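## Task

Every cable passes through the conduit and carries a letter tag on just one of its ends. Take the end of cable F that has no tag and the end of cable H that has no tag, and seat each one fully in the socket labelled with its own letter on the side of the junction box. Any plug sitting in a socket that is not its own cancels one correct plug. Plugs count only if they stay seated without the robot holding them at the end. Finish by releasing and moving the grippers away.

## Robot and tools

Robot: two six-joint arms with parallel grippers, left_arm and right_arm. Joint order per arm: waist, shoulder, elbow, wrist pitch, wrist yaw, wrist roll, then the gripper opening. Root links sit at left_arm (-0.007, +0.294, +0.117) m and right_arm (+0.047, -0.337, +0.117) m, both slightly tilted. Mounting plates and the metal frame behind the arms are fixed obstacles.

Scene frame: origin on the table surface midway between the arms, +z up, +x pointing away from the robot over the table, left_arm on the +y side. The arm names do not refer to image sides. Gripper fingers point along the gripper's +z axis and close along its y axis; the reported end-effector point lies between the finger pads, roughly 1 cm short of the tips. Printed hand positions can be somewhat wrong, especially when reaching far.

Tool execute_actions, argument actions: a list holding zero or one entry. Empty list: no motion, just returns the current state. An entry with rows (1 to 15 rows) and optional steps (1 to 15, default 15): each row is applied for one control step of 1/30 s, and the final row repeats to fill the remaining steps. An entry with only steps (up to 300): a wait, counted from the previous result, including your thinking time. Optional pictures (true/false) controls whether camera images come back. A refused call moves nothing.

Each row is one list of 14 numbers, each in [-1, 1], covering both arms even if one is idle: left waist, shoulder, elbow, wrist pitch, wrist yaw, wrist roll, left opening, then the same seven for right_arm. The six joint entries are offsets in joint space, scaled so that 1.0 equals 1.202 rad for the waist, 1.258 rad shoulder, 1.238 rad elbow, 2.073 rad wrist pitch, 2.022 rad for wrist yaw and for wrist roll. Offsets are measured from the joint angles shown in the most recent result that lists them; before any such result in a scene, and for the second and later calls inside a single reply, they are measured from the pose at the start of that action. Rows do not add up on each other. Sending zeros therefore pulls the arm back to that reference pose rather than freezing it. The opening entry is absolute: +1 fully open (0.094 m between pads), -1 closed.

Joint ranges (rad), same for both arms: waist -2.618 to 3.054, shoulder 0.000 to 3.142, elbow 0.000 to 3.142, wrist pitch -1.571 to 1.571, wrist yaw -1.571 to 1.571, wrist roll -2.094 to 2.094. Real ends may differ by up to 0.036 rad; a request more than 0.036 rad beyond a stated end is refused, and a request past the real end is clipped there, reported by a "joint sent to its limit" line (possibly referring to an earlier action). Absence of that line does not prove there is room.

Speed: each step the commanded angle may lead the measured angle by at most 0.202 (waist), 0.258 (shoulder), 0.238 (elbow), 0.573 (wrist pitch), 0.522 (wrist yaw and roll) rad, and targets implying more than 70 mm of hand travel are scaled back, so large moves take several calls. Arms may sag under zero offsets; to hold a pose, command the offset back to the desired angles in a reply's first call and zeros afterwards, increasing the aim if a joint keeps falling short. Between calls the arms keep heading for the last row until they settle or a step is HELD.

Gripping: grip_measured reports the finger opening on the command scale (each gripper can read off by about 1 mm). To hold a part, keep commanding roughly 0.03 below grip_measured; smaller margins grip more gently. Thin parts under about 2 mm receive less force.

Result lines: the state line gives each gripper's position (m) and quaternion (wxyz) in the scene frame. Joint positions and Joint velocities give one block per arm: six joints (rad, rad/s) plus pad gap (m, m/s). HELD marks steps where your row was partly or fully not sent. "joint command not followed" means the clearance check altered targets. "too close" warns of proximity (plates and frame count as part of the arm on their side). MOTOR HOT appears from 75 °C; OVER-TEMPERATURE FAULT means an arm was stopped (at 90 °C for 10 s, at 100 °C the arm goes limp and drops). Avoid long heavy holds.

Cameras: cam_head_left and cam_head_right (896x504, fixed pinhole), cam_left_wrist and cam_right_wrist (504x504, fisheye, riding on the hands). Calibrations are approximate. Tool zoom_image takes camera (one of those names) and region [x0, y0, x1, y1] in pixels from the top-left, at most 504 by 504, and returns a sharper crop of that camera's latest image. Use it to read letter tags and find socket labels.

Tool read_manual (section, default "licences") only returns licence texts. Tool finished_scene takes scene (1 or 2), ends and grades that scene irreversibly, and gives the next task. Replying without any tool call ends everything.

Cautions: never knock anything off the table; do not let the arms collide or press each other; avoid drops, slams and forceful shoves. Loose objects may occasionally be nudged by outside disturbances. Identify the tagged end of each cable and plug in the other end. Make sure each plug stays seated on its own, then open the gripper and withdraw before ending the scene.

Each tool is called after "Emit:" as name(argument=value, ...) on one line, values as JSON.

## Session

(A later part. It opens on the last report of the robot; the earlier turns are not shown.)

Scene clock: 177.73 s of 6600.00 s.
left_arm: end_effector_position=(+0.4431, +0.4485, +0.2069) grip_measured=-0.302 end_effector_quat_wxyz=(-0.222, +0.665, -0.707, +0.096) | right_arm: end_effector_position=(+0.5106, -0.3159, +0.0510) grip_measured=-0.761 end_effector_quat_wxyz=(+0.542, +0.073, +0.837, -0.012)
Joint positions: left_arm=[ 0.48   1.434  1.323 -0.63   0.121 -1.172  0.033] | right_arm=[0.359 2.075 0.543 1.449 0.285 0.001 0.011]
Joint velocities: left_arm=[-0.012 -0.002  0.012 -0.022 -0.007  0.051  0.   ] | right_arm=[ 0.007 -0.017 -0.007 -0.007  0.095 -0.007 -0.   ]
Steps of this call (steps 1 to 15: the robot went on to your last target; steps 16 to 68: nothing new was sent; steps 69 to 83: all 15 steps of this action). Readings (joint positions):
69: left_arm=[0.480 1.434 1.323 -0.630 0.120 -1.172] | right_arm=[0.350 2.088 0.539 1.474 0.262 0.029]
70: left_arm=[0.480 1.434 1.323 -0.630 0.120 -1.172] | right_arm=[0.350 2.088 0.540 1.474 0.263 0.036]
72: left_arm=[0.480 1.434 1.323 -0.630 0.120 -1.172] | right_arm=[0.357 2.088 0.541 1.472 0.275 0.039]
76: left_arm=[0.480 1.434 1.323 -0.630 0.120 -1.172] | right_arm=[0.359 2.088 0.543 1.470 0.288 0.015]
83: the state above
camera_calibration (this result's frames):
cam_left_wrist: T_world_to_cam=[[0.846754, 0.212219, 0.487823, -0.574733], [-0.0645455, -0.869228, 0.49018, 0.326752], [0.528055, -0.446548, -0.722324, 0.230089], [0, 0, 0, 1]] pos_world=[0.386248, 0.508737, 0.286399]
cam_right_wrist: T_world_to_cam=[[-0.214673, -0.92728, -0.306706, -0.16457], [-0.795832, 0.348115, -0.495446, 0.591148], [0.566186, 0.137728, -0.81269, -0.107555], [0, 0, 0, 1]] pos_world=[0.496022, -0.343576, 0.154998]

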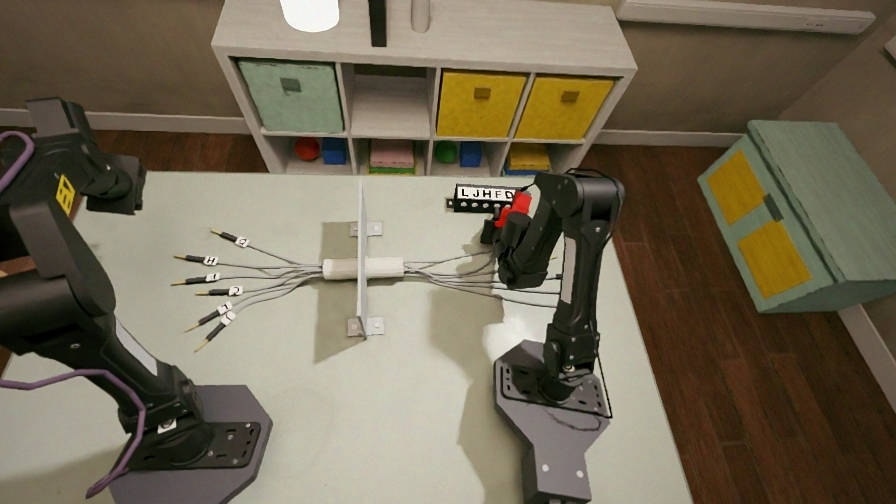

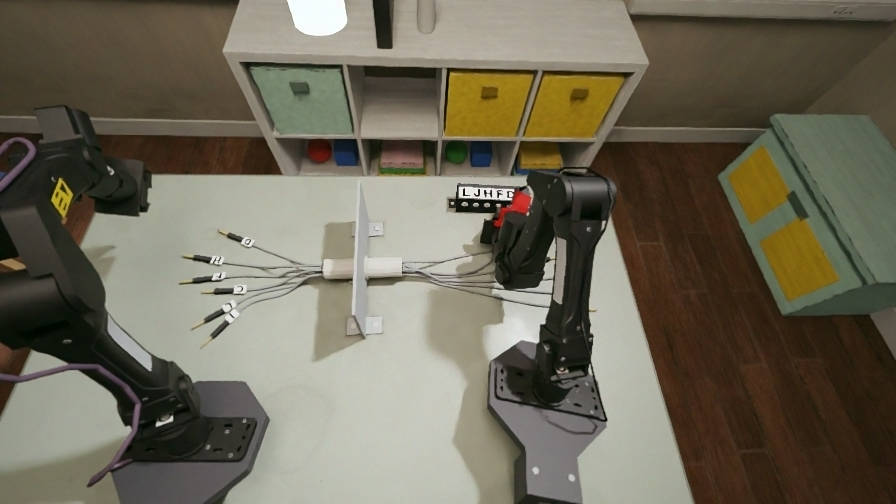

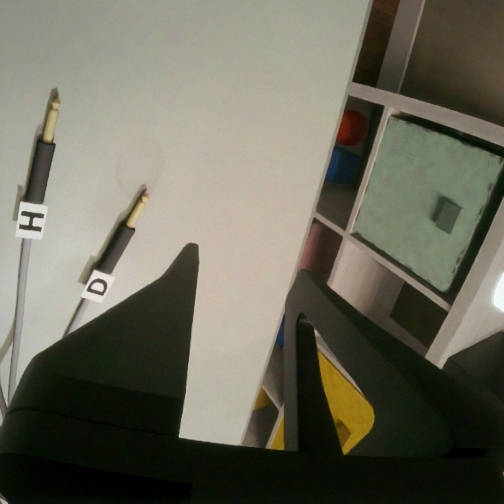

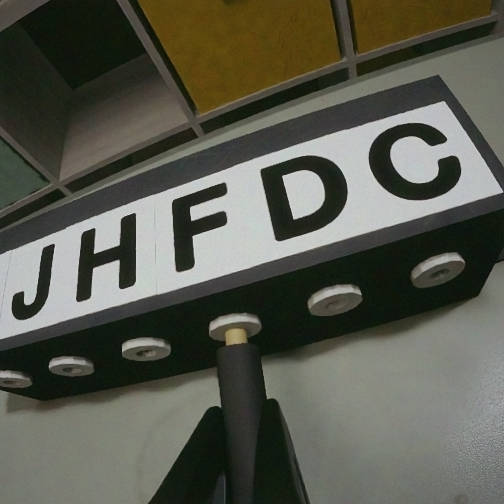

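Emit:
execute_actions(actions=[])

Scene clock: 181.23 s of 6600.00 s.
left_arm: end_effector_position=(+0.4431, +0.4485, +0.2069) grip_measured=-0.302 end_effector_quat_wxyz=(-0.222, +0.665, -0.707, +0.096) | right_arm: end_effector_position=(+0.5106, -0.3159, +0.0510) grip_measured=-0.761 end_effector_quat_wxyz=(+0.542, +0.073, +0.837, -0.011)
Joint positions: left_arm=[ 0.48   1.434  1.323 -0.63   0.121 -1.172  0.033] | right_arm=[0.359 2.075 0.543 1.449 0.285 0.003 0.011]
Joint velocities: left_arm=[ 0.002 -0.007 -0.027  0.022  0.051 -0.007 -0.001] | right_arm=[ 0.012 -0.032 -0.007  0.022 -0.007 -0.022 -0.001]
Steps of this call (steps 1 to 15: the robot went on to your last target; steps 16 to 90: nothing new was sent; then 0.50 s passed at rest). Readings (joint positions):
1: left_arm=[0.480 1.434 1.323 -0.630 0.121 -1.172] | right_arm=[0.359 2.075 0.543 1.449 0.285 0.002]
2: left_arm=[0.480 1.434 1.323 -0.630 0.121 -1.172] | right_arm=[0.359 2.075 0.543 1.449 0.285 0.002]
4: left_arm=[0.480 1.434 1.323 -0.630 0.121 -1.172] | right_arm=[0.359 2.075 0.543 1.449 0.285 0.003]
8: left_arm=[0.480 1.434 1.323 -0.630 0.121 -1.172] | right_arm=[0.359 2.075 0.543 1.449 0.285 0.003]
90: the state above
All arms were judged still, so your last target was given up. Only a new action makes them travel on or press farther. Fingers that are still opening or closing keep moving.
camera_calibration (this result's frames):
cam_left_wrist: T_world_to_cam=[[0.846754, 0.212219, 0.487823, -0.574733], [-0.0645455, -0.869228, 0.49018, 0.326752], [0.528055, -0.446548, -0.722324, 0.230089], [0, 0, 0, 1]] pos_world=[0.386248, 0.508737, 0.286399]
cam_right_wrist: T_world_to_cam=[[-0.215076, -0.92686, -0.30769, -0.164181], [-0.795612, 0.349004, -0.495175, 0.591302], [0.566342, 0.138302, -0.812483, -0.107465], [0, 0, 0, 1]] pos_world=[0.495997, -0.343677, 0.154968]

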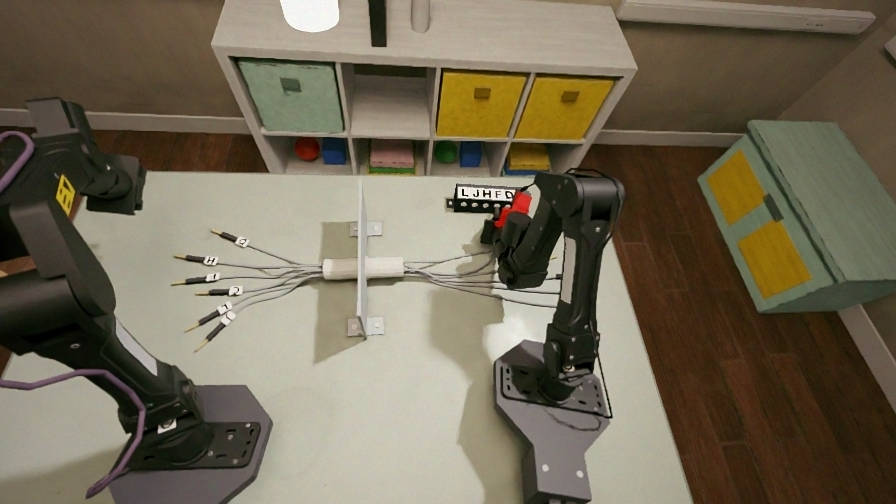

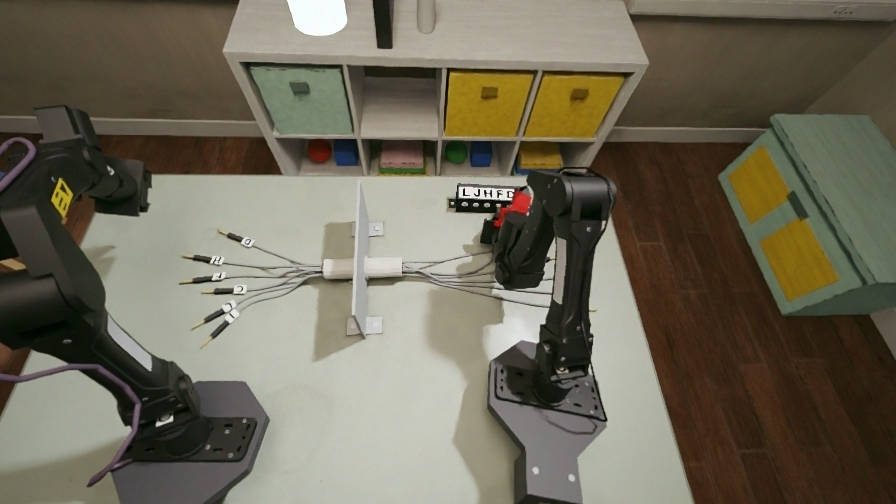

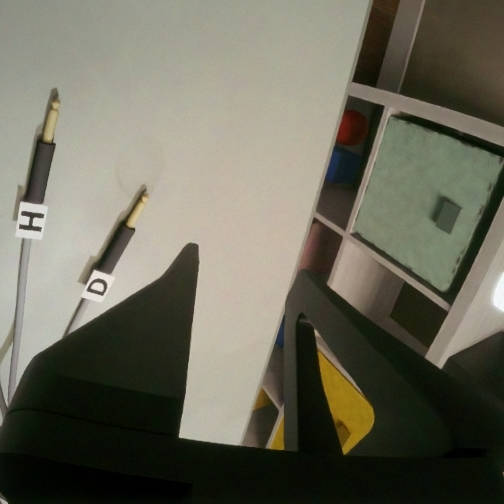

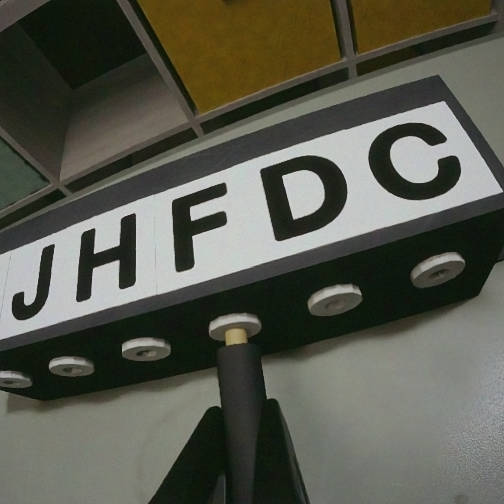

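Emit:
execute_actions(actions=[{"rows":[[0,0,0,0,0,0,-0.3,0,0,0,0,0,0,-0.45],[0,0,0,0,0,0,-0.3,0,0,0,0,0,0,-0.45],[0,0,0,0,0,0,-0.3,0,0,0,0,0,0,-0.45],[0,0,0,0,0,0,-0.3,0,0,0,0,0,0,-0.45],[0,0,0,0,0,0,-0.3,0,-0.03,0,0,0,0,-0.45],[0,0,0,0,0,0,-0.3,0,-0.07,0.02,-0.03,0,0,-0.45],[0,0,0,0,0,0,-0.3,0,-0.12,0.04,-0.07,0,0,-0.45],[0,0,0,0,0,0,-0.3,0,-0.17,0.08,-0.12,0,0,-0.45],[0,0,0,0,0,0,-0.3,0,-0.22,0.12,-0.18,0,0,-0.45],[0,0,0,0,0,0,-0.3,0,-0.28,0.2,-0.26,0,0,-0.45]],"steps":15}])

Emit:
execute_actions(actions=[{"rows":[[0,0,0,0,0,0,-0.3,-0.31,0.0,0.25,-0.6,-0.14,0.5,-0.4]],"steps":15}])

Emit:
execute_actions(actions=[{"steps":20}])

Scene clock: 185.50 s of 6600.00 s.
left_arm: end_effector_position=(+0.4431, +0.4484, +0.2069) grip_measured=-0.302 end_effector_quat_wxyz=(-0.221, +0.665, -0.707, +0.096) | right_arm: end_effector_position=(+0.5928, -0.3279, +0.1768) grip_measured=-0.453 end_effector_quat_wxyz=(+0.609, +0.093, +0.788, -0.005)
Joint positions: left_arm=[ 0.48   1.434  1.323 -0.63   0.121 -1.172  0.033] | right_arm=[0.358 1.742 0.778 1.053 0.286 0.003 0.026]
Joint velocities: left_arm=[-0.007  0.007  0.002 -0.037 -0.022 -0.066 -0.   ] | right_arm=[-0.017 -0.623  0.398 -0.227 -0.007 -0.007 -0.   ]
Steps of this call (steps 1 to 90: nothing new was sent; then 0.77 s passed at rest; steps 91 to 105: all 15 steps of this action). Readings (joint positions):
91: left_arm=[0.480 1.434 1.323 -0.630 0.121 -1.172] | right_arm=[0.359 2.075 0.538 1.447 0.286 0.003]
92: left_arm=[0.480 1.434 1.323 -0.630 0.121 -1.172] | right_arm=[0.358 2.075 0.538 1.448 0.286 0.003]
94: left_arm=[0.480 1.434 1.323 -0.630 0.121 -1.172] | right_arm=[0.358 2.075 0.538 1.448 0.286 0.003]
98: left_arm=[0.480 1.434 1.323 -0.630 0.121 -1.172] | right_arm=[0.358 2.014 0.548 1.357 0.286 0.003]
105: the state above
camera_calibration (this result's frames):
cam_left_wrist: T_world_to_cam=[[0.846721, 0.212227, 0.487877, -0.574744], [-0.0649653, -0.868893, 0.490719, 0.326568], [0.528056, -0.447197, -0.721922, 0.230214], [0, 0, 0, 1]] pos_world=[0.386297, 0.50868, 0.286348]
cam_right_wrist: T_world_to_cam=[[-0.187308, -0.913501, -0.361154, -0.1215], [-0.690743, 0.383896, -0.612779, 0.693205], [0.69842, 0.134686, -0.702901, -0.149022], [0, 0, 0, 1]] pos_world=[0.560148, -0.357037, 0.276154]

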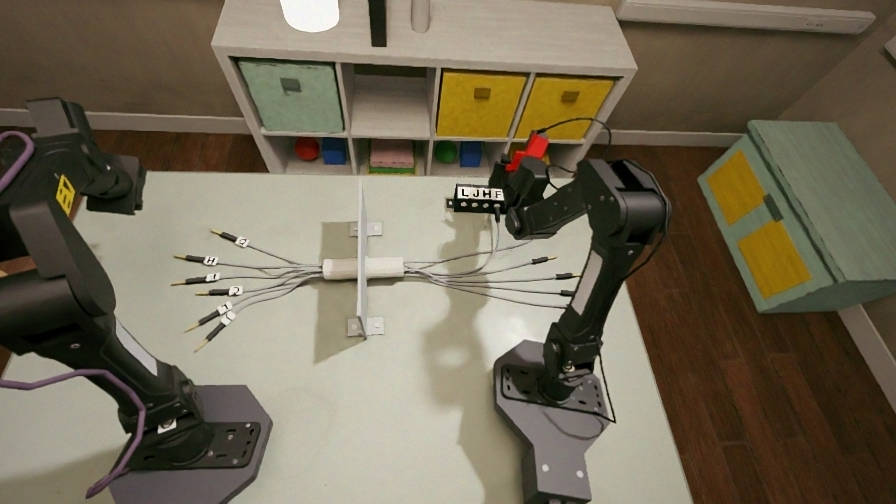

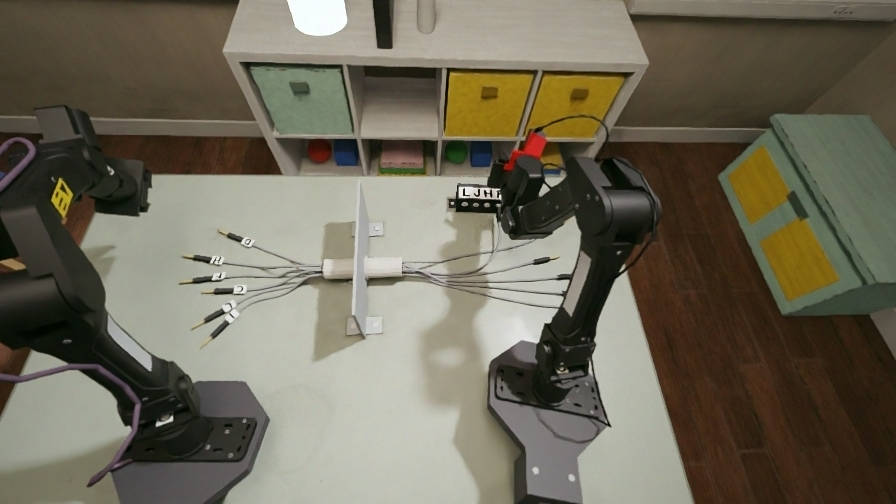

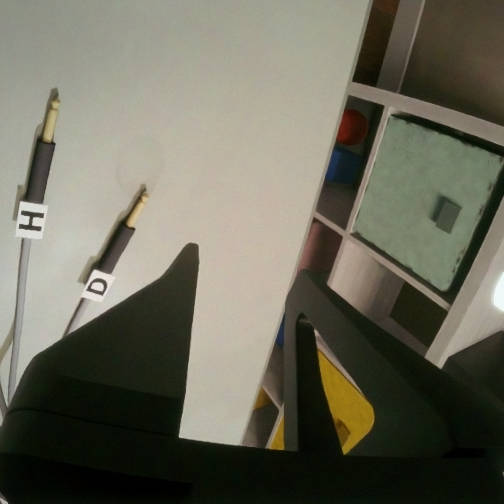

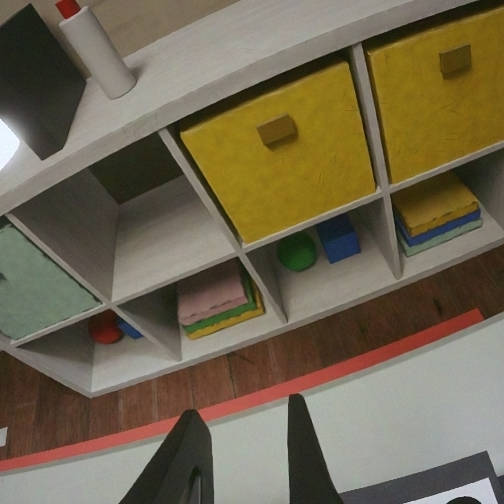

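Scene clock: 186.00 s of 6600.00 s.
left_arm: end_effector_position=(+0.4432, +0.4482, +0.2069) grip_measured=-0.302 end_effector_quat_wxyz=(-0.221, +0.665, -0.707, +0.096) | right_arm: end_effector_position=(+0.5231, -0.4532, +0.0532) grip_measured=-0.403 end_effector_quat_wxyz=(+0.232, +0.535, +0.807, +0.090)
Joint positions: left_arm=[ 0.48   1.434  1.323 -0.63   0.122 -1.172  0.033] | right_arm=[-0.025  1.741  1.067 -0.04   0.03   0.915  0.028]
Joint velocities: left_arm=[-0.012  0.007  0.017 -0.051 -0.022 -0.081  0.   ] | right_arm=[ 0.007  0.056 -0.012 -1.179 -0.242  0.564 -0.   ]
Steps of this call (steps 1 to 15: all 15 steps of this action). Readings (joint positions):
1: left_arm=[0.480 1.434 1.323 -0.630 0.121 -1.172] | right_arm=[0.340 1.725 0.815 0.991 0.242 0.074]
2: left_arm=[0.480 1.434 1.323 -0.630 0.122 -1.172] | right_arm=[0.302 1.727 0.888 0.880 0.183 0.169]
4: left_arm=[0.480 1.434 1.323 -0.630 0.122 -1.172] | right_arm=[0.200 1.737 1.009 0.704 0.118 0.336]
8: left_arm=[0.480 1.434 1.323 -0.630 0.122 -1.172] | right_arm=[0.024 1.737 1.067 0.449 0.079 0.612]
15: the state above
camera_calibration (this result's frames):
cam_left_wrist: T_world_to_cam=[[0.846688, 0.212235, 0.48793, -0.574754], [-0.0653851, -0.868557, 0.491257, 0.326384], [0.528057, -0.447845, -0.72152, 0.23034], [0, 0, 0, 1]] pos_world=[0.386346, 0.508622, 0.286296]
cam_right_wrist: T_world_to_cam=[[-0.865852, -0.159721, -0.474119, 0.408901], [-0.346683, 0.874805, 0.338419, 0.609325], [0.360709, 0.45739, -0.812824, 0.158441], [0, 0, 0, 1]] pos_world=[0.508139, -0.540199, 0.116445]

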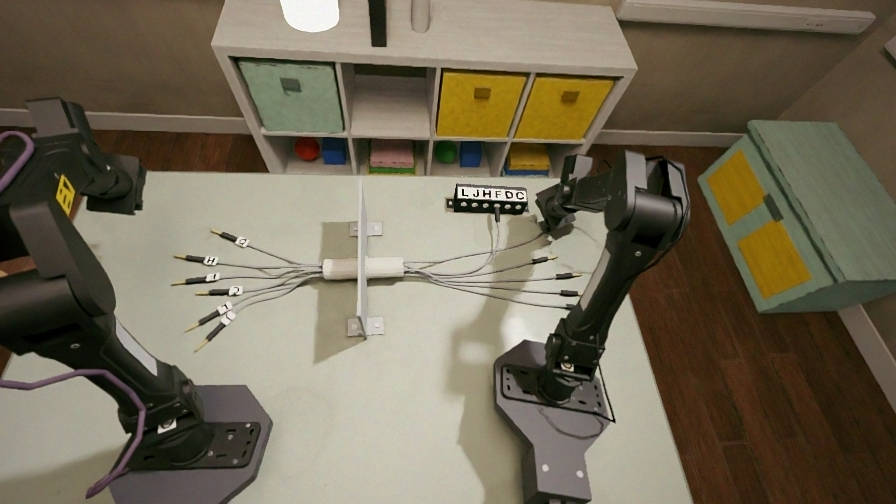

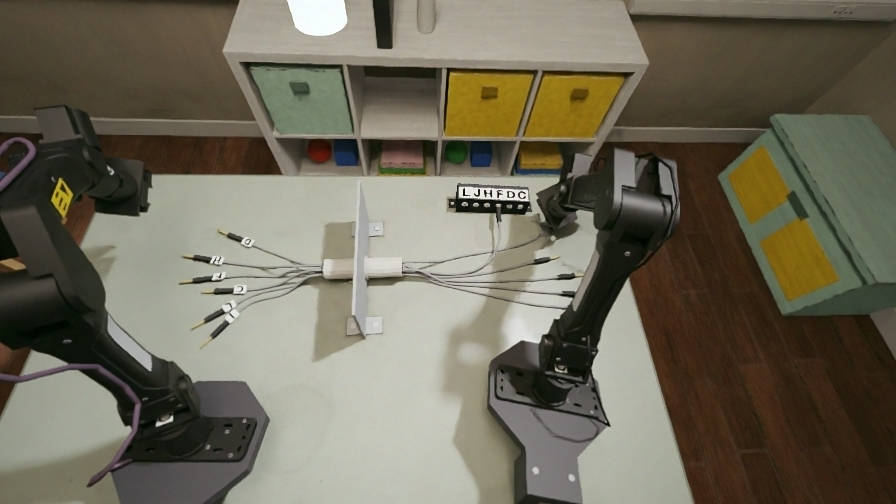

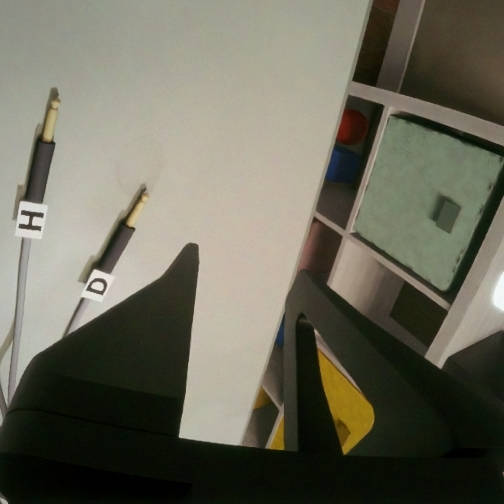

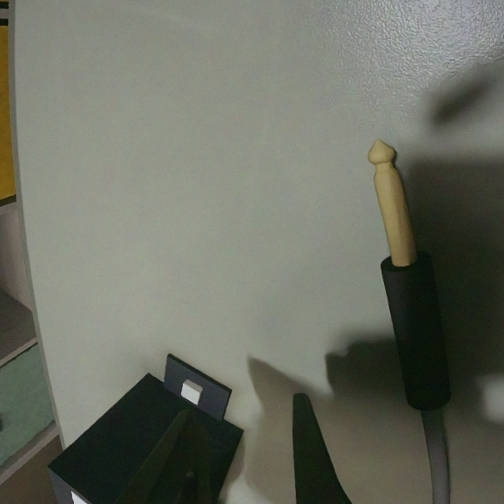

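Scene clock: 186.67 s of 6600.00 s.
left_arm: end_effector_position=(+0.4432, +0.4482, +0.2069) grip_measured=-0.302 end_effector_quat_wxyz=(-0.221, +0.665, -0.707, +0.096) | right_arm: end_effector_position=(+0.4944, -0.4413, +0.0388) grip_measured=-0.403 end_effector_quat_wxyz=(+0.162, +0.576, +0.797, +0.086)
Joint positions: left_arm=[ 0.48   1.434  1.323 -0.63   0.122 -1.172  0.033] | right_arm=[-0.025  1.742  1.067 -0.176  0.006  1.006  0.028]
Joint velocities: left_arm=[ 0.017 -0.002 -0.002  0.007 -0.037  0.037 -0.001] | right_arm=[ 0.002 -0.002 -0.002 -0.037  0.022 -0.007 -0.001]
Steps of this call (steps 1 to 20: the robot went on to your last target). Readings (joint positions):
1: left_arm=[0.480 1.434 1.323 -0.630 0.122 -1.172] | right_arm=[-0.025 1.742 1.067 -0.073 0.025 0.933]
2: left_arm=[0.480 1.434 1.323 -0.630 0.122 -1.172] | right_arm=[-0.025 1.742 1.067 -0.098 0.021 0.948]
4: left_arm=[0.480 1.434 1.323 -0.630 0.122 -1.172] | right_arm=[-0.025 1.742 1.067 -0.131 0.015 0.970]
8: left_arm=[0.480 1.434 1.323 -0.630 0.122 -1.172] | right_arm=[-0.025 1.742 1.067 -0.161 0.010 0.992]
20: the state above
camera_calibration (this result's frames):
cam_left_wrist: T_world_to_cam=[[0.846688, 0.212235, 0.48793, -0.574754], [-0.0653851, -0.868557, 0.491257, 0.326384], [0.528057, -0.447845, -0.72152, 0.23034], [0, 0, 0, 1]] pos_world=[0.386346, 0.508622, 0.286296]
cam_right_wrist: T_world_to_cam=[[-0.924442, -0.0618039, -0.376281, 0.447497], [-0.241451, 0.858632, 0.452165, 0.530264], [0.295141, 0.508853, -0.808678, 0.206639], [0, 0, 0, 1]] pos_world=[0.48073, -0.532794, 0.0957222]

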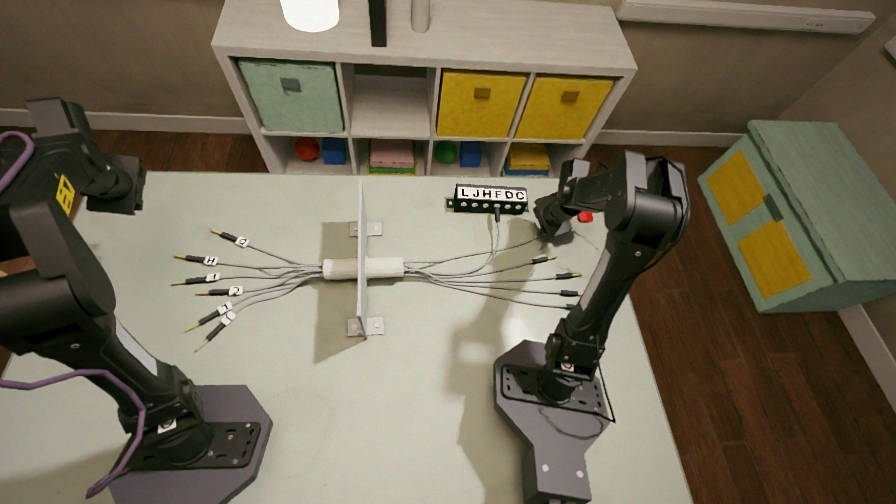

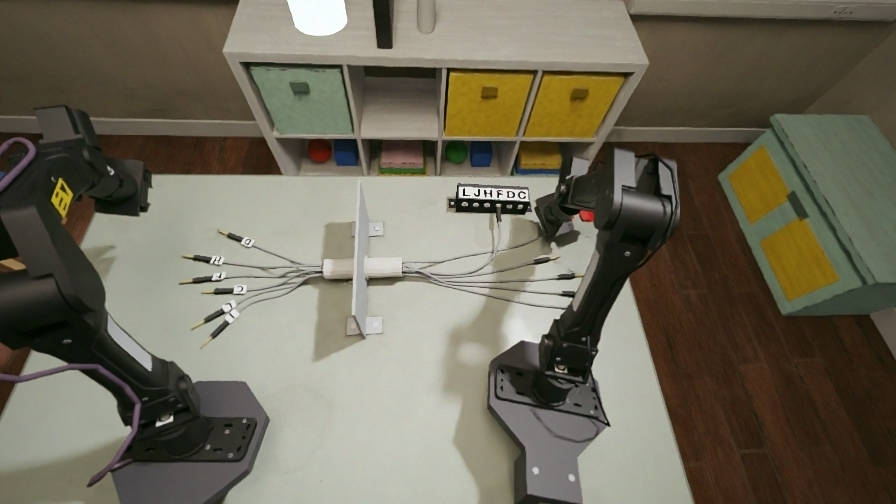

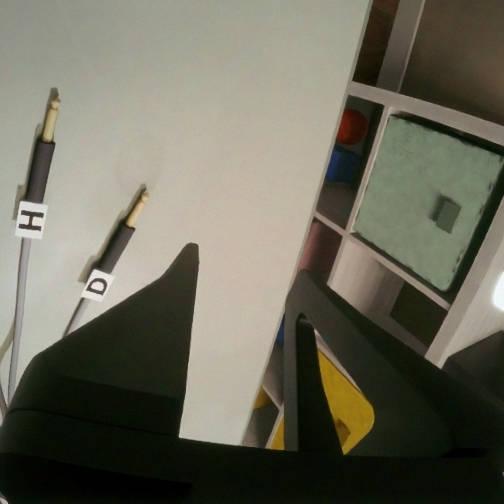

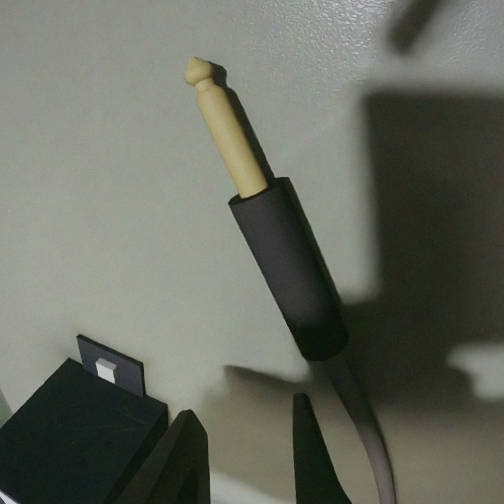

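Emit:
execute_actions(actions=[{"rows":[[0,0,0,0,0,0,-0.3,0,-0.08,0.07,-0.1,0,0.06,-0.4],[0,0,0,0,0,0,-0.3,0,-0.09,0.11,-0.22,0,0.13,-0.4]],"steps":15}])

Emit:
execute_actions(actions=[{"steps":15}])

Scene clock: 188.37 s of 6600.00 s.
left_arm: end_effector_position=(+0.4432, +0.4480, +0.2069) grip_measured=-0.302 end_effector_quat_wxyz=(-0.221, +0.665, -0.707, +0.097) | right_arm: end_effector_position=(+0.4574, -0.4343, +0.0810) grip_measured=-0.403 end_effector_quat_wxyz=(+0.063, +0.676, +0.732, +0.057)
Joint positions: left_arm=[ 0.48   1.434  1.323 -0.63   0.123 -1.172  0.033] | right_arm=[-0.025  1.64   1.185 -0.597  0.006  1.25   0.028]
Joint velocities: left_arm=[-0.012 -0.007  0.007  0.051 -0.022  0.037  0.001] | right_arm=[-0.002 -0.002  0.012 -0.139 -0.022 -0.022  0.   ]
Steps of this call (steps 1 to 15: the robot went on to your last target; steps 16 to 36: nothing new was sent; steps 37 to 51: all 15 steps of this action). Readings (joint positions):
37: left_arm=[0.480 1.434 1.323 -0.630 0.123 -1.172] | right_arm=[-0.025 1.737 1.077 -0.202 0.006 1.022]
38: left_arm=[0.480 1.434 1.323 -0.630 0.123 -1.172] | right_arm=[-0.025 1.729 1.098 -0.274 0.006 1.061]
40: left_arm=[0.480 1.434 1.323 -0.630 0.123 -1.172] | right_arm=[-0.025 1.697 1.143 -0.409 0.006 1.134]
44: left_arm=[0.480 1.434 1.323 -0.630 0.123 -1.172] | right_arm=[-0.025 1.643 1.183 -0.521 0.006 1.209]
51: the state above
camera_calibration (this result's frames):
cam_left_wrist: T_world_to_cam=[[0.846639, 0.212247, 0.48801, -0.574771], [-0.0660148, -0.868053, 0.492063, 0.326108], [0.528058, -0.448816, -0.720916, 0.230527], [0, 0, 0, 1]] pos_world=[0.386419, 0.508536, 0.286219]
cam_right_wrist: T_world_to_cam=[[-0.964139, 0.185839, -0.189473, 0.540208], [0.0474964, 0.823215, 0.565739, 0.339502], [0.261114, 0.536452, -0.80252, 0.27513], [0, 0, 0, 1]] pos_world=[0.43287, -0.527469, 0.131083]

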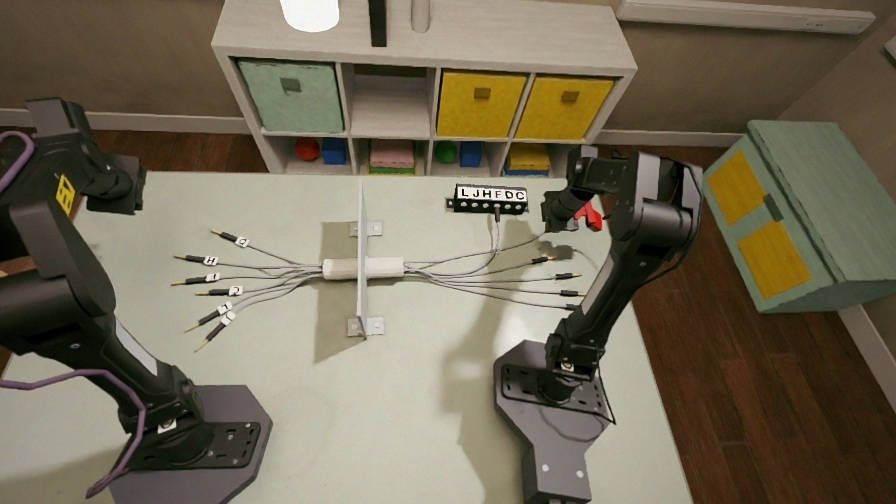

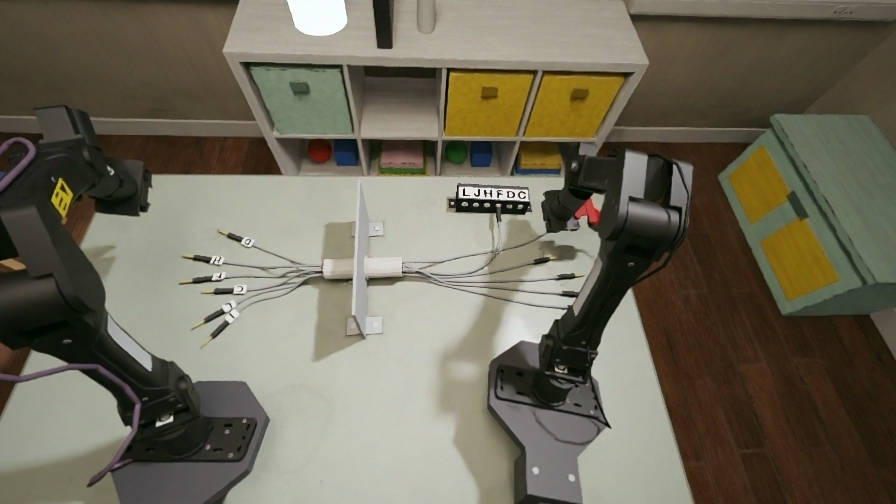

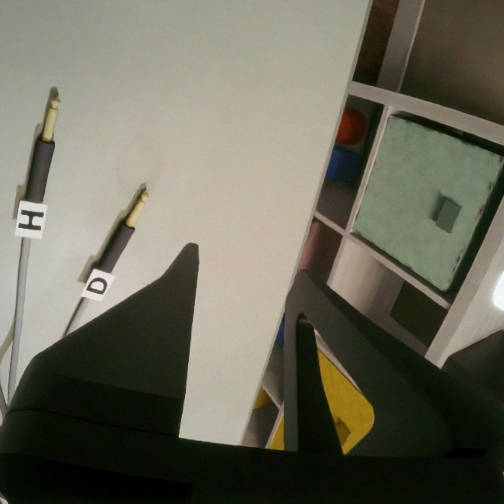

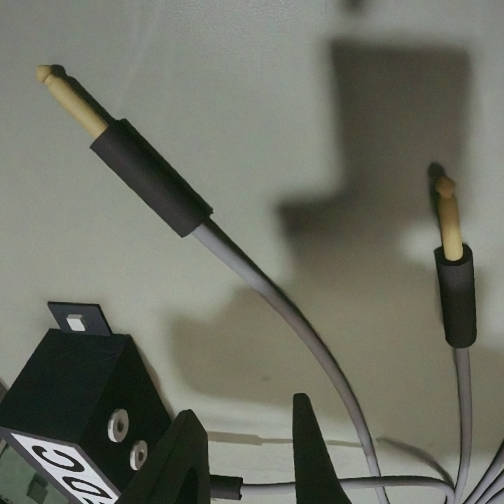

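Scene clock: 188.87 s of 6600.00 s.
left_arm: end_effector_position=(+0.4432, +0.4480, +0.2069) grip_measured=-0.302 end_effector_quat_wxyz=(-0.221, +0.665, -0.707, +0.097) | right_arm: end_effector_position=(+0.4532, -0.4332, +0.0803) grip_measured=-0.403 end_effector_quat_wxyz=(+0.055, +0.680, +0.729, +0.053)
Joint positions: left_arm=[ 0.48   1.434  1.323 -0.63   0.123 -1.172  0.033] | right_arm=[-0.025  1.64   1.185 -0.615  0.006  1.26   0.028]
Joint velocities: left_arm=[-0.007  0.002  0.002 -0.022 -0.022  0.037 -0.   ] | right_arm=[-0.012 -0.022 -0.017 -0.022  0.066 -0.051  0.001]
Steps of this call (steps 1 to 15: the robot went on to your last target). Readings (joint positions):
1: left_arm=[0.480 1.434 1.323 -0.630 0.123 -1.172] | right_arm=[-0.025 1.640 1.185 -0.602 0.006 1.252]
2: left_arm=[0.480 1.434 1.323 -0.630 0.123 -1.172] | right_arm=[-0.025 1.640 1.185 -0.605 0.006 1.253]
4: left_arm=[0.480 1.434 1.323 -0.630 0.123 -1.172] | right_arm=[-0.025 1.640 1.185 -0.609 0.006 1.256]
8: left_arm=[0.480 1.434 1.323 -0.630 0.123 -1.172] | right_arm=[-0.025 1.640 1.185 -0.613 0.006 1.258]
15: the state above
camera_calibration (this result's frames):
cam_left_wrist: T_world_to_cam=[[0.846639, 0.212247, 0.48801, -0.574771], [-0.0660148, -0.868053, 0.492063, 0.326108], [0.528058, -0.448816, -0.720916, 0.230527], [0, 0, 0, 1]] pos_world=[0.386419, 0.508536, 0.286219]
cam_right_wrist: T_world_to_cam=[[-0.965507, 0.195542, -0.171929, 0.539268], [0.0645589, 0.819471, 0.569473, 0.32957], [0.252247, 0.538731, -0.803829, 0.280232], [0, 0, 0, 1]] pos_world=[0.428703, -0.526492, 0.130293]

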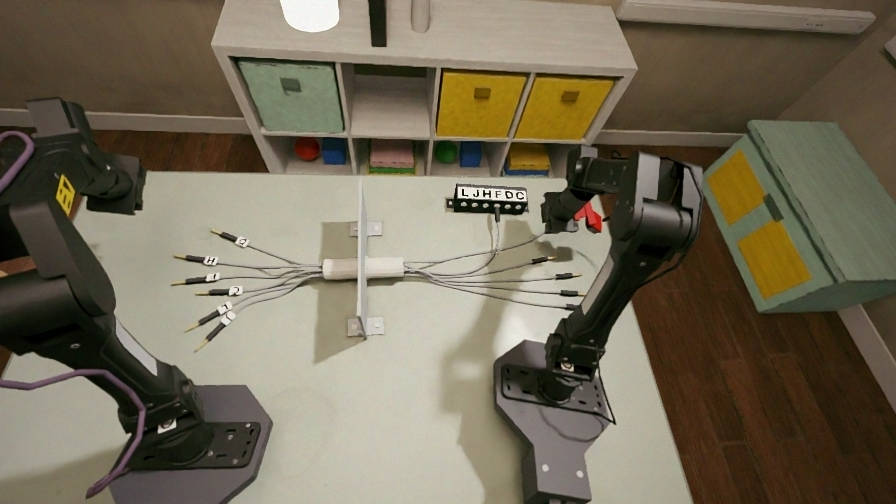

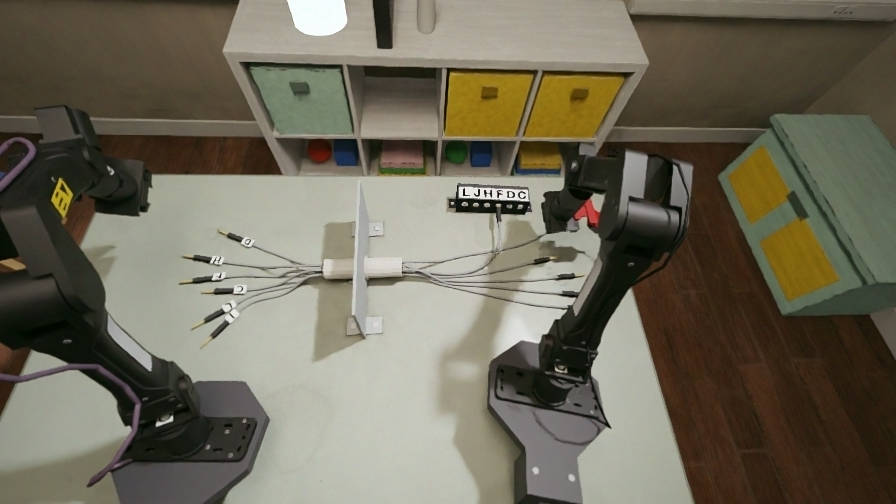

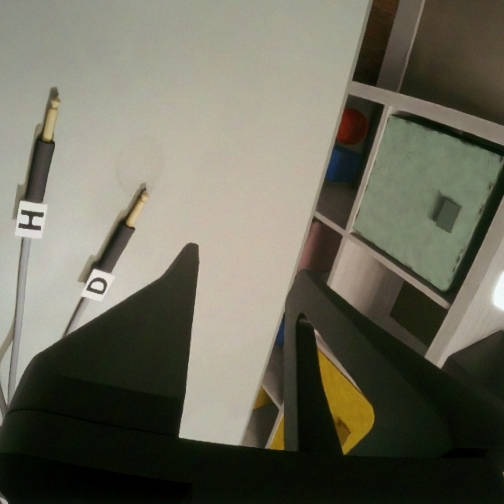

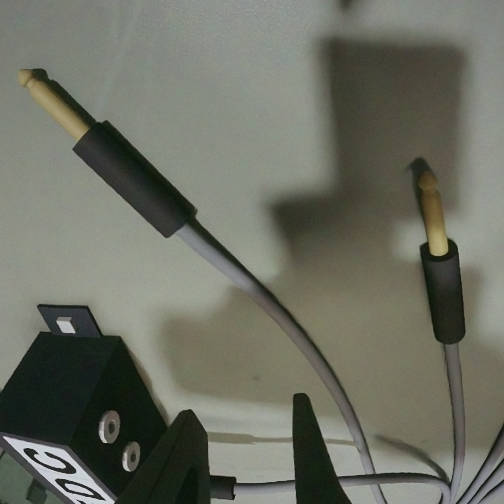

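Emit:
execute_actions(actions=[{"rows":[[0,0,0,0,0,0,-0.3,0.005,-0.04,-0.08,0.04,0,-0.05,-0.4],[0,0,0,0,0,0,-0.3,0.008,-0.058,-0.2,0.06,0,-0.105,-0.4]],"steps":15}])

Emit:
execute_actions(actions=[{"steps":15}])

Scene clock: 194.50 s of 6600.00 s.
left_arm: end_effector_position=(+0.4433, +0.4479, +0.2069) grip_measured=-0.302 end_effector_quat_wxyz=(-0.221, +0.665, -0.707, +0.097) | right_arm: end_effector_position=(+0.3883, -0.4158, +0.0438) grip_measured=-0.403 end_effector_quat_wxyz=(+0.017, +0.606, +0.794, +0.029)
Joint positions: left_arm=[ 0.48   1.434  1.323 -0.63   0.124 -1.172  0.033] | right_arm=[-0.025  1.587  0.932 -0.507  0.006  1.065  0.028]
Joint velocities: left_arm=[ 0.007  0.002 -0.002  0.007 -0.007  0.037  0.   ] | right_arm=[ 0.002 -0.002  0.012  0.051 -0.081 -0.037  0.   ]
Steps of this call (steps 1 to 15: the robot went on to your last target; steps 16 to 90: nothing new was sent; then 2.13 s passed at rest; steps 91 to 105: all 15 steps of this action). Readings (joint positions):
91: left_arm=[0.480 1.434 1.323 -0.630 0.123 -1.172] | right_arm=[-0.025 1.637 1.173 -0.599 0.006 1.247]
92: left_arm=[0.480 1.434 1.323 -0.630 0.123 -1.172] | right_arm=[-0.025 1.622 1.130 -0.554 0.006 1.215]
94: left_arm=[0.480 1.434 1.323 -0.630 0.124 -1.172] | right_arm=[-0.025 1.588 1.020 -0.517 0.006 1.157]
98: left_arm=[0.480 1.434 1.323 -0.630 0.124 -1.172] | right_arm=[-0.025 1.587 0.932 -0.531 0.006 1.099]
105: the state above
camera_calibration (this result's frames):
cam_left_wrist: T_world_to_cam=[[0.846606, 0.212255, 0.488064, -0.574781], [-0.0664345, -0.867716, 0.492601, 0.325923], [0.528057, -0.449463, -0.720512, 0.230652], [0, 0, 0, 1]] pos_world=[0.386468, 0.508479, 0.286168]
cam_right_wrist: T_world_to_cam=[[-0.9963, 0.00133185, -0.0859353, 0.394289], [-0.0480224, 0.820607, 0.569471, 0.384493], [0.0712776, 0.571491, -0.817507, 0.342354], [0, 0, 0, 1]] pos_world=[0.386892, -0.511695, 0.0948026]

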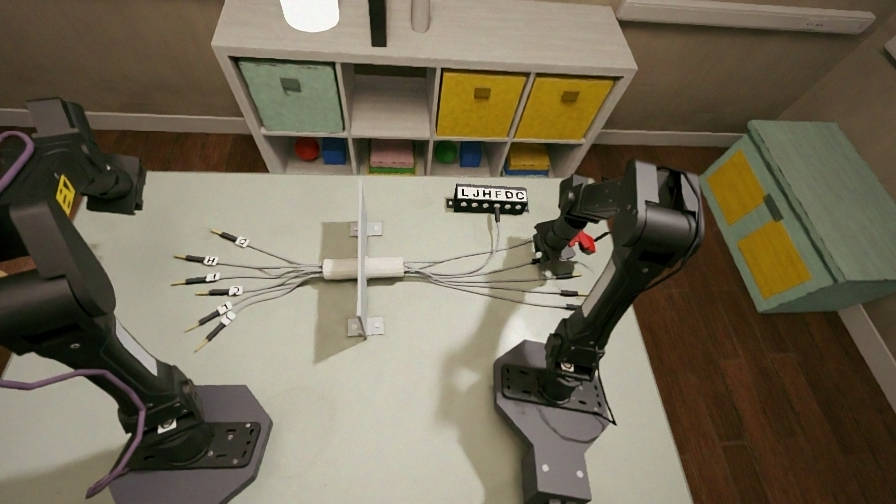

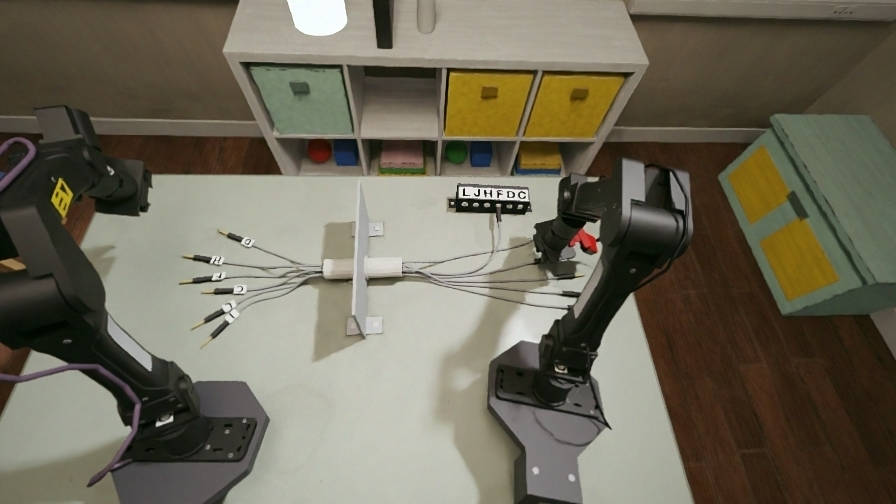

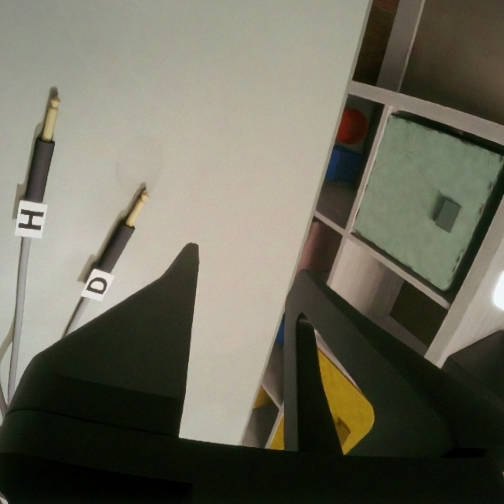

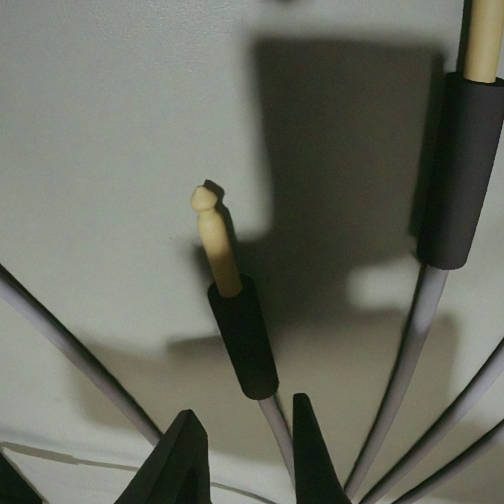

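Scene clock: 195.00 s of 6600.00 s.
left_arm: end_effector_position=(+0.4433, +0.4479, +0.2069) grip_measured=-0.302 end_effector_quat_wxyz=(-0.221, +0.665, -0.707, +0.097) | right_arm: end_effector_position=(+0.3895, -0.4161, +0.0438) grip_measured=-0.403 end_effector_quat_wxyz=(+0.019, +0.603, +0.797, +0.030)
Joint positions: left_arm=[ 0.48   1.434  1.323 -0.63   0.124 -1.172  0.033] | right_arm=[-0.025  1.587  0.932 -0.502  0.006  1.057  0.028]
Joint velocities: left_arm=[ 0.002  0.007 -0.012  0.051  0.007  0.007  0.   ] | right_arm=[-0.007  0.012 -0.007 -0.007  0.007  0.007 -0.   ]
Steps of this call (steps 1 to 15: the robot went on to your last target). Readings (joint positions):
1: left_arm=[0.480 1.434 1.323 -0.630 0.124 -1.172] | right_arm=[-0.025 1.587 0.932 -0.506 0.006 1.064]
2: left_arm=[0.480 1.434 1.323 -0.630 0.124 -1.172] | right_arm=[-0.025 1.587 0.932 -0.505 0.006 1.062]
4: left_arm=[0.480 1.434 1.323 -0.630 0.124 -1.172] | right_arm=[-0.025 1.587 0.932 -0.504 0.006 1.060]
8: left_arm=[0.480 1.434 1.323 -0.630 0.124 -1.172] | right_arm=[-0.025 1.587 0.932 -0.503 0.006 1.058]
15: the state above
All arms were judged still, so your last target was given up. Only a new action makes them travel on or press farther. Fingers that are still opening or closing keep moving.
camera_calibration (this result's frames):
cam_left_wrist: T_world_to_cam=[[0.846606, 0.212255, 0.488064, -0.574781], [-0.0664345, -0.867716, 0.492601, 0.325923], [0.528057, -0.449463, -0.720512, 0.230652], [0, 0, 0, 1]] pos_world=[0.386468, 0.508479, 0.286168]
cam_right_wrist: T_world_to_cam=[[-0.995832, -0.00693256, -0.0909377, 0.392085], [-0.0575674, 0.821148, 0.567805, 0.388766], [0.070737, 0.570673, -0.818125, 0.34239], [0, 0, 0, 1]] pos_world=[0.388612, -0.511909, 0.0950299]

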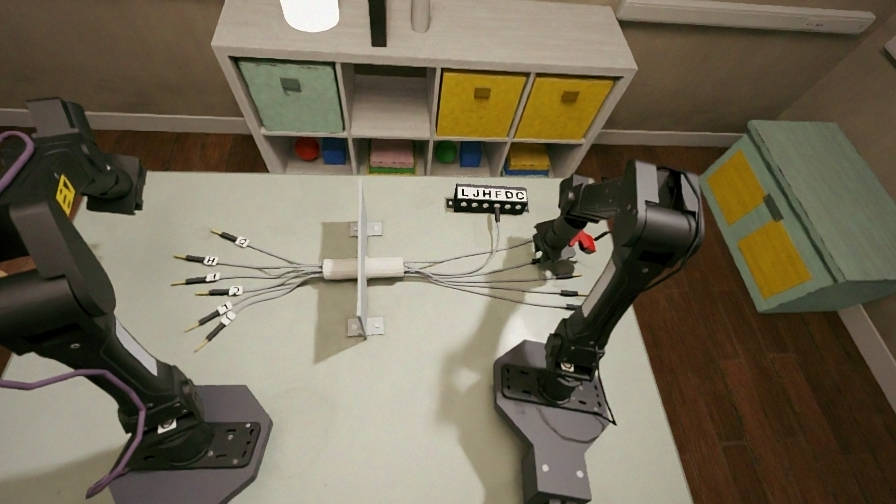

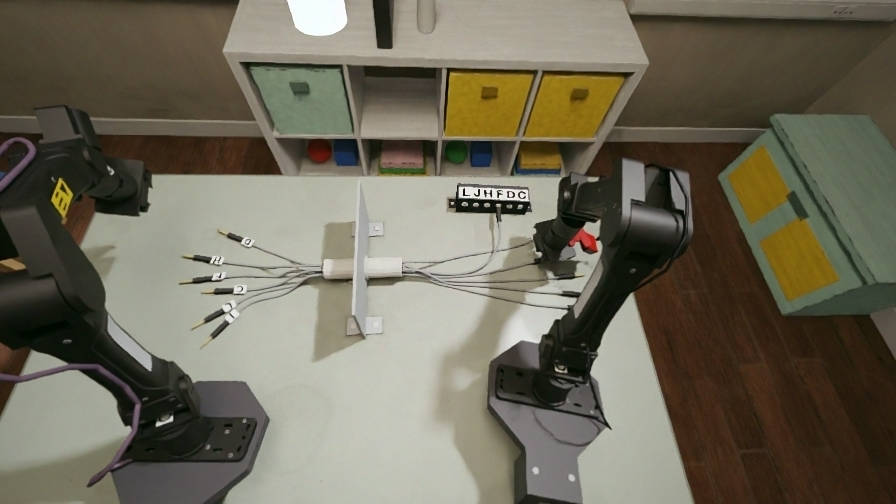

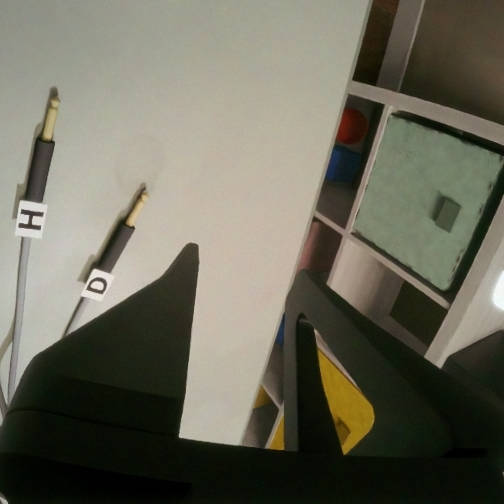

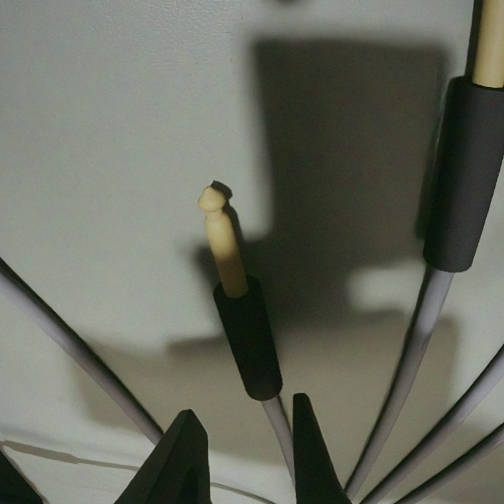

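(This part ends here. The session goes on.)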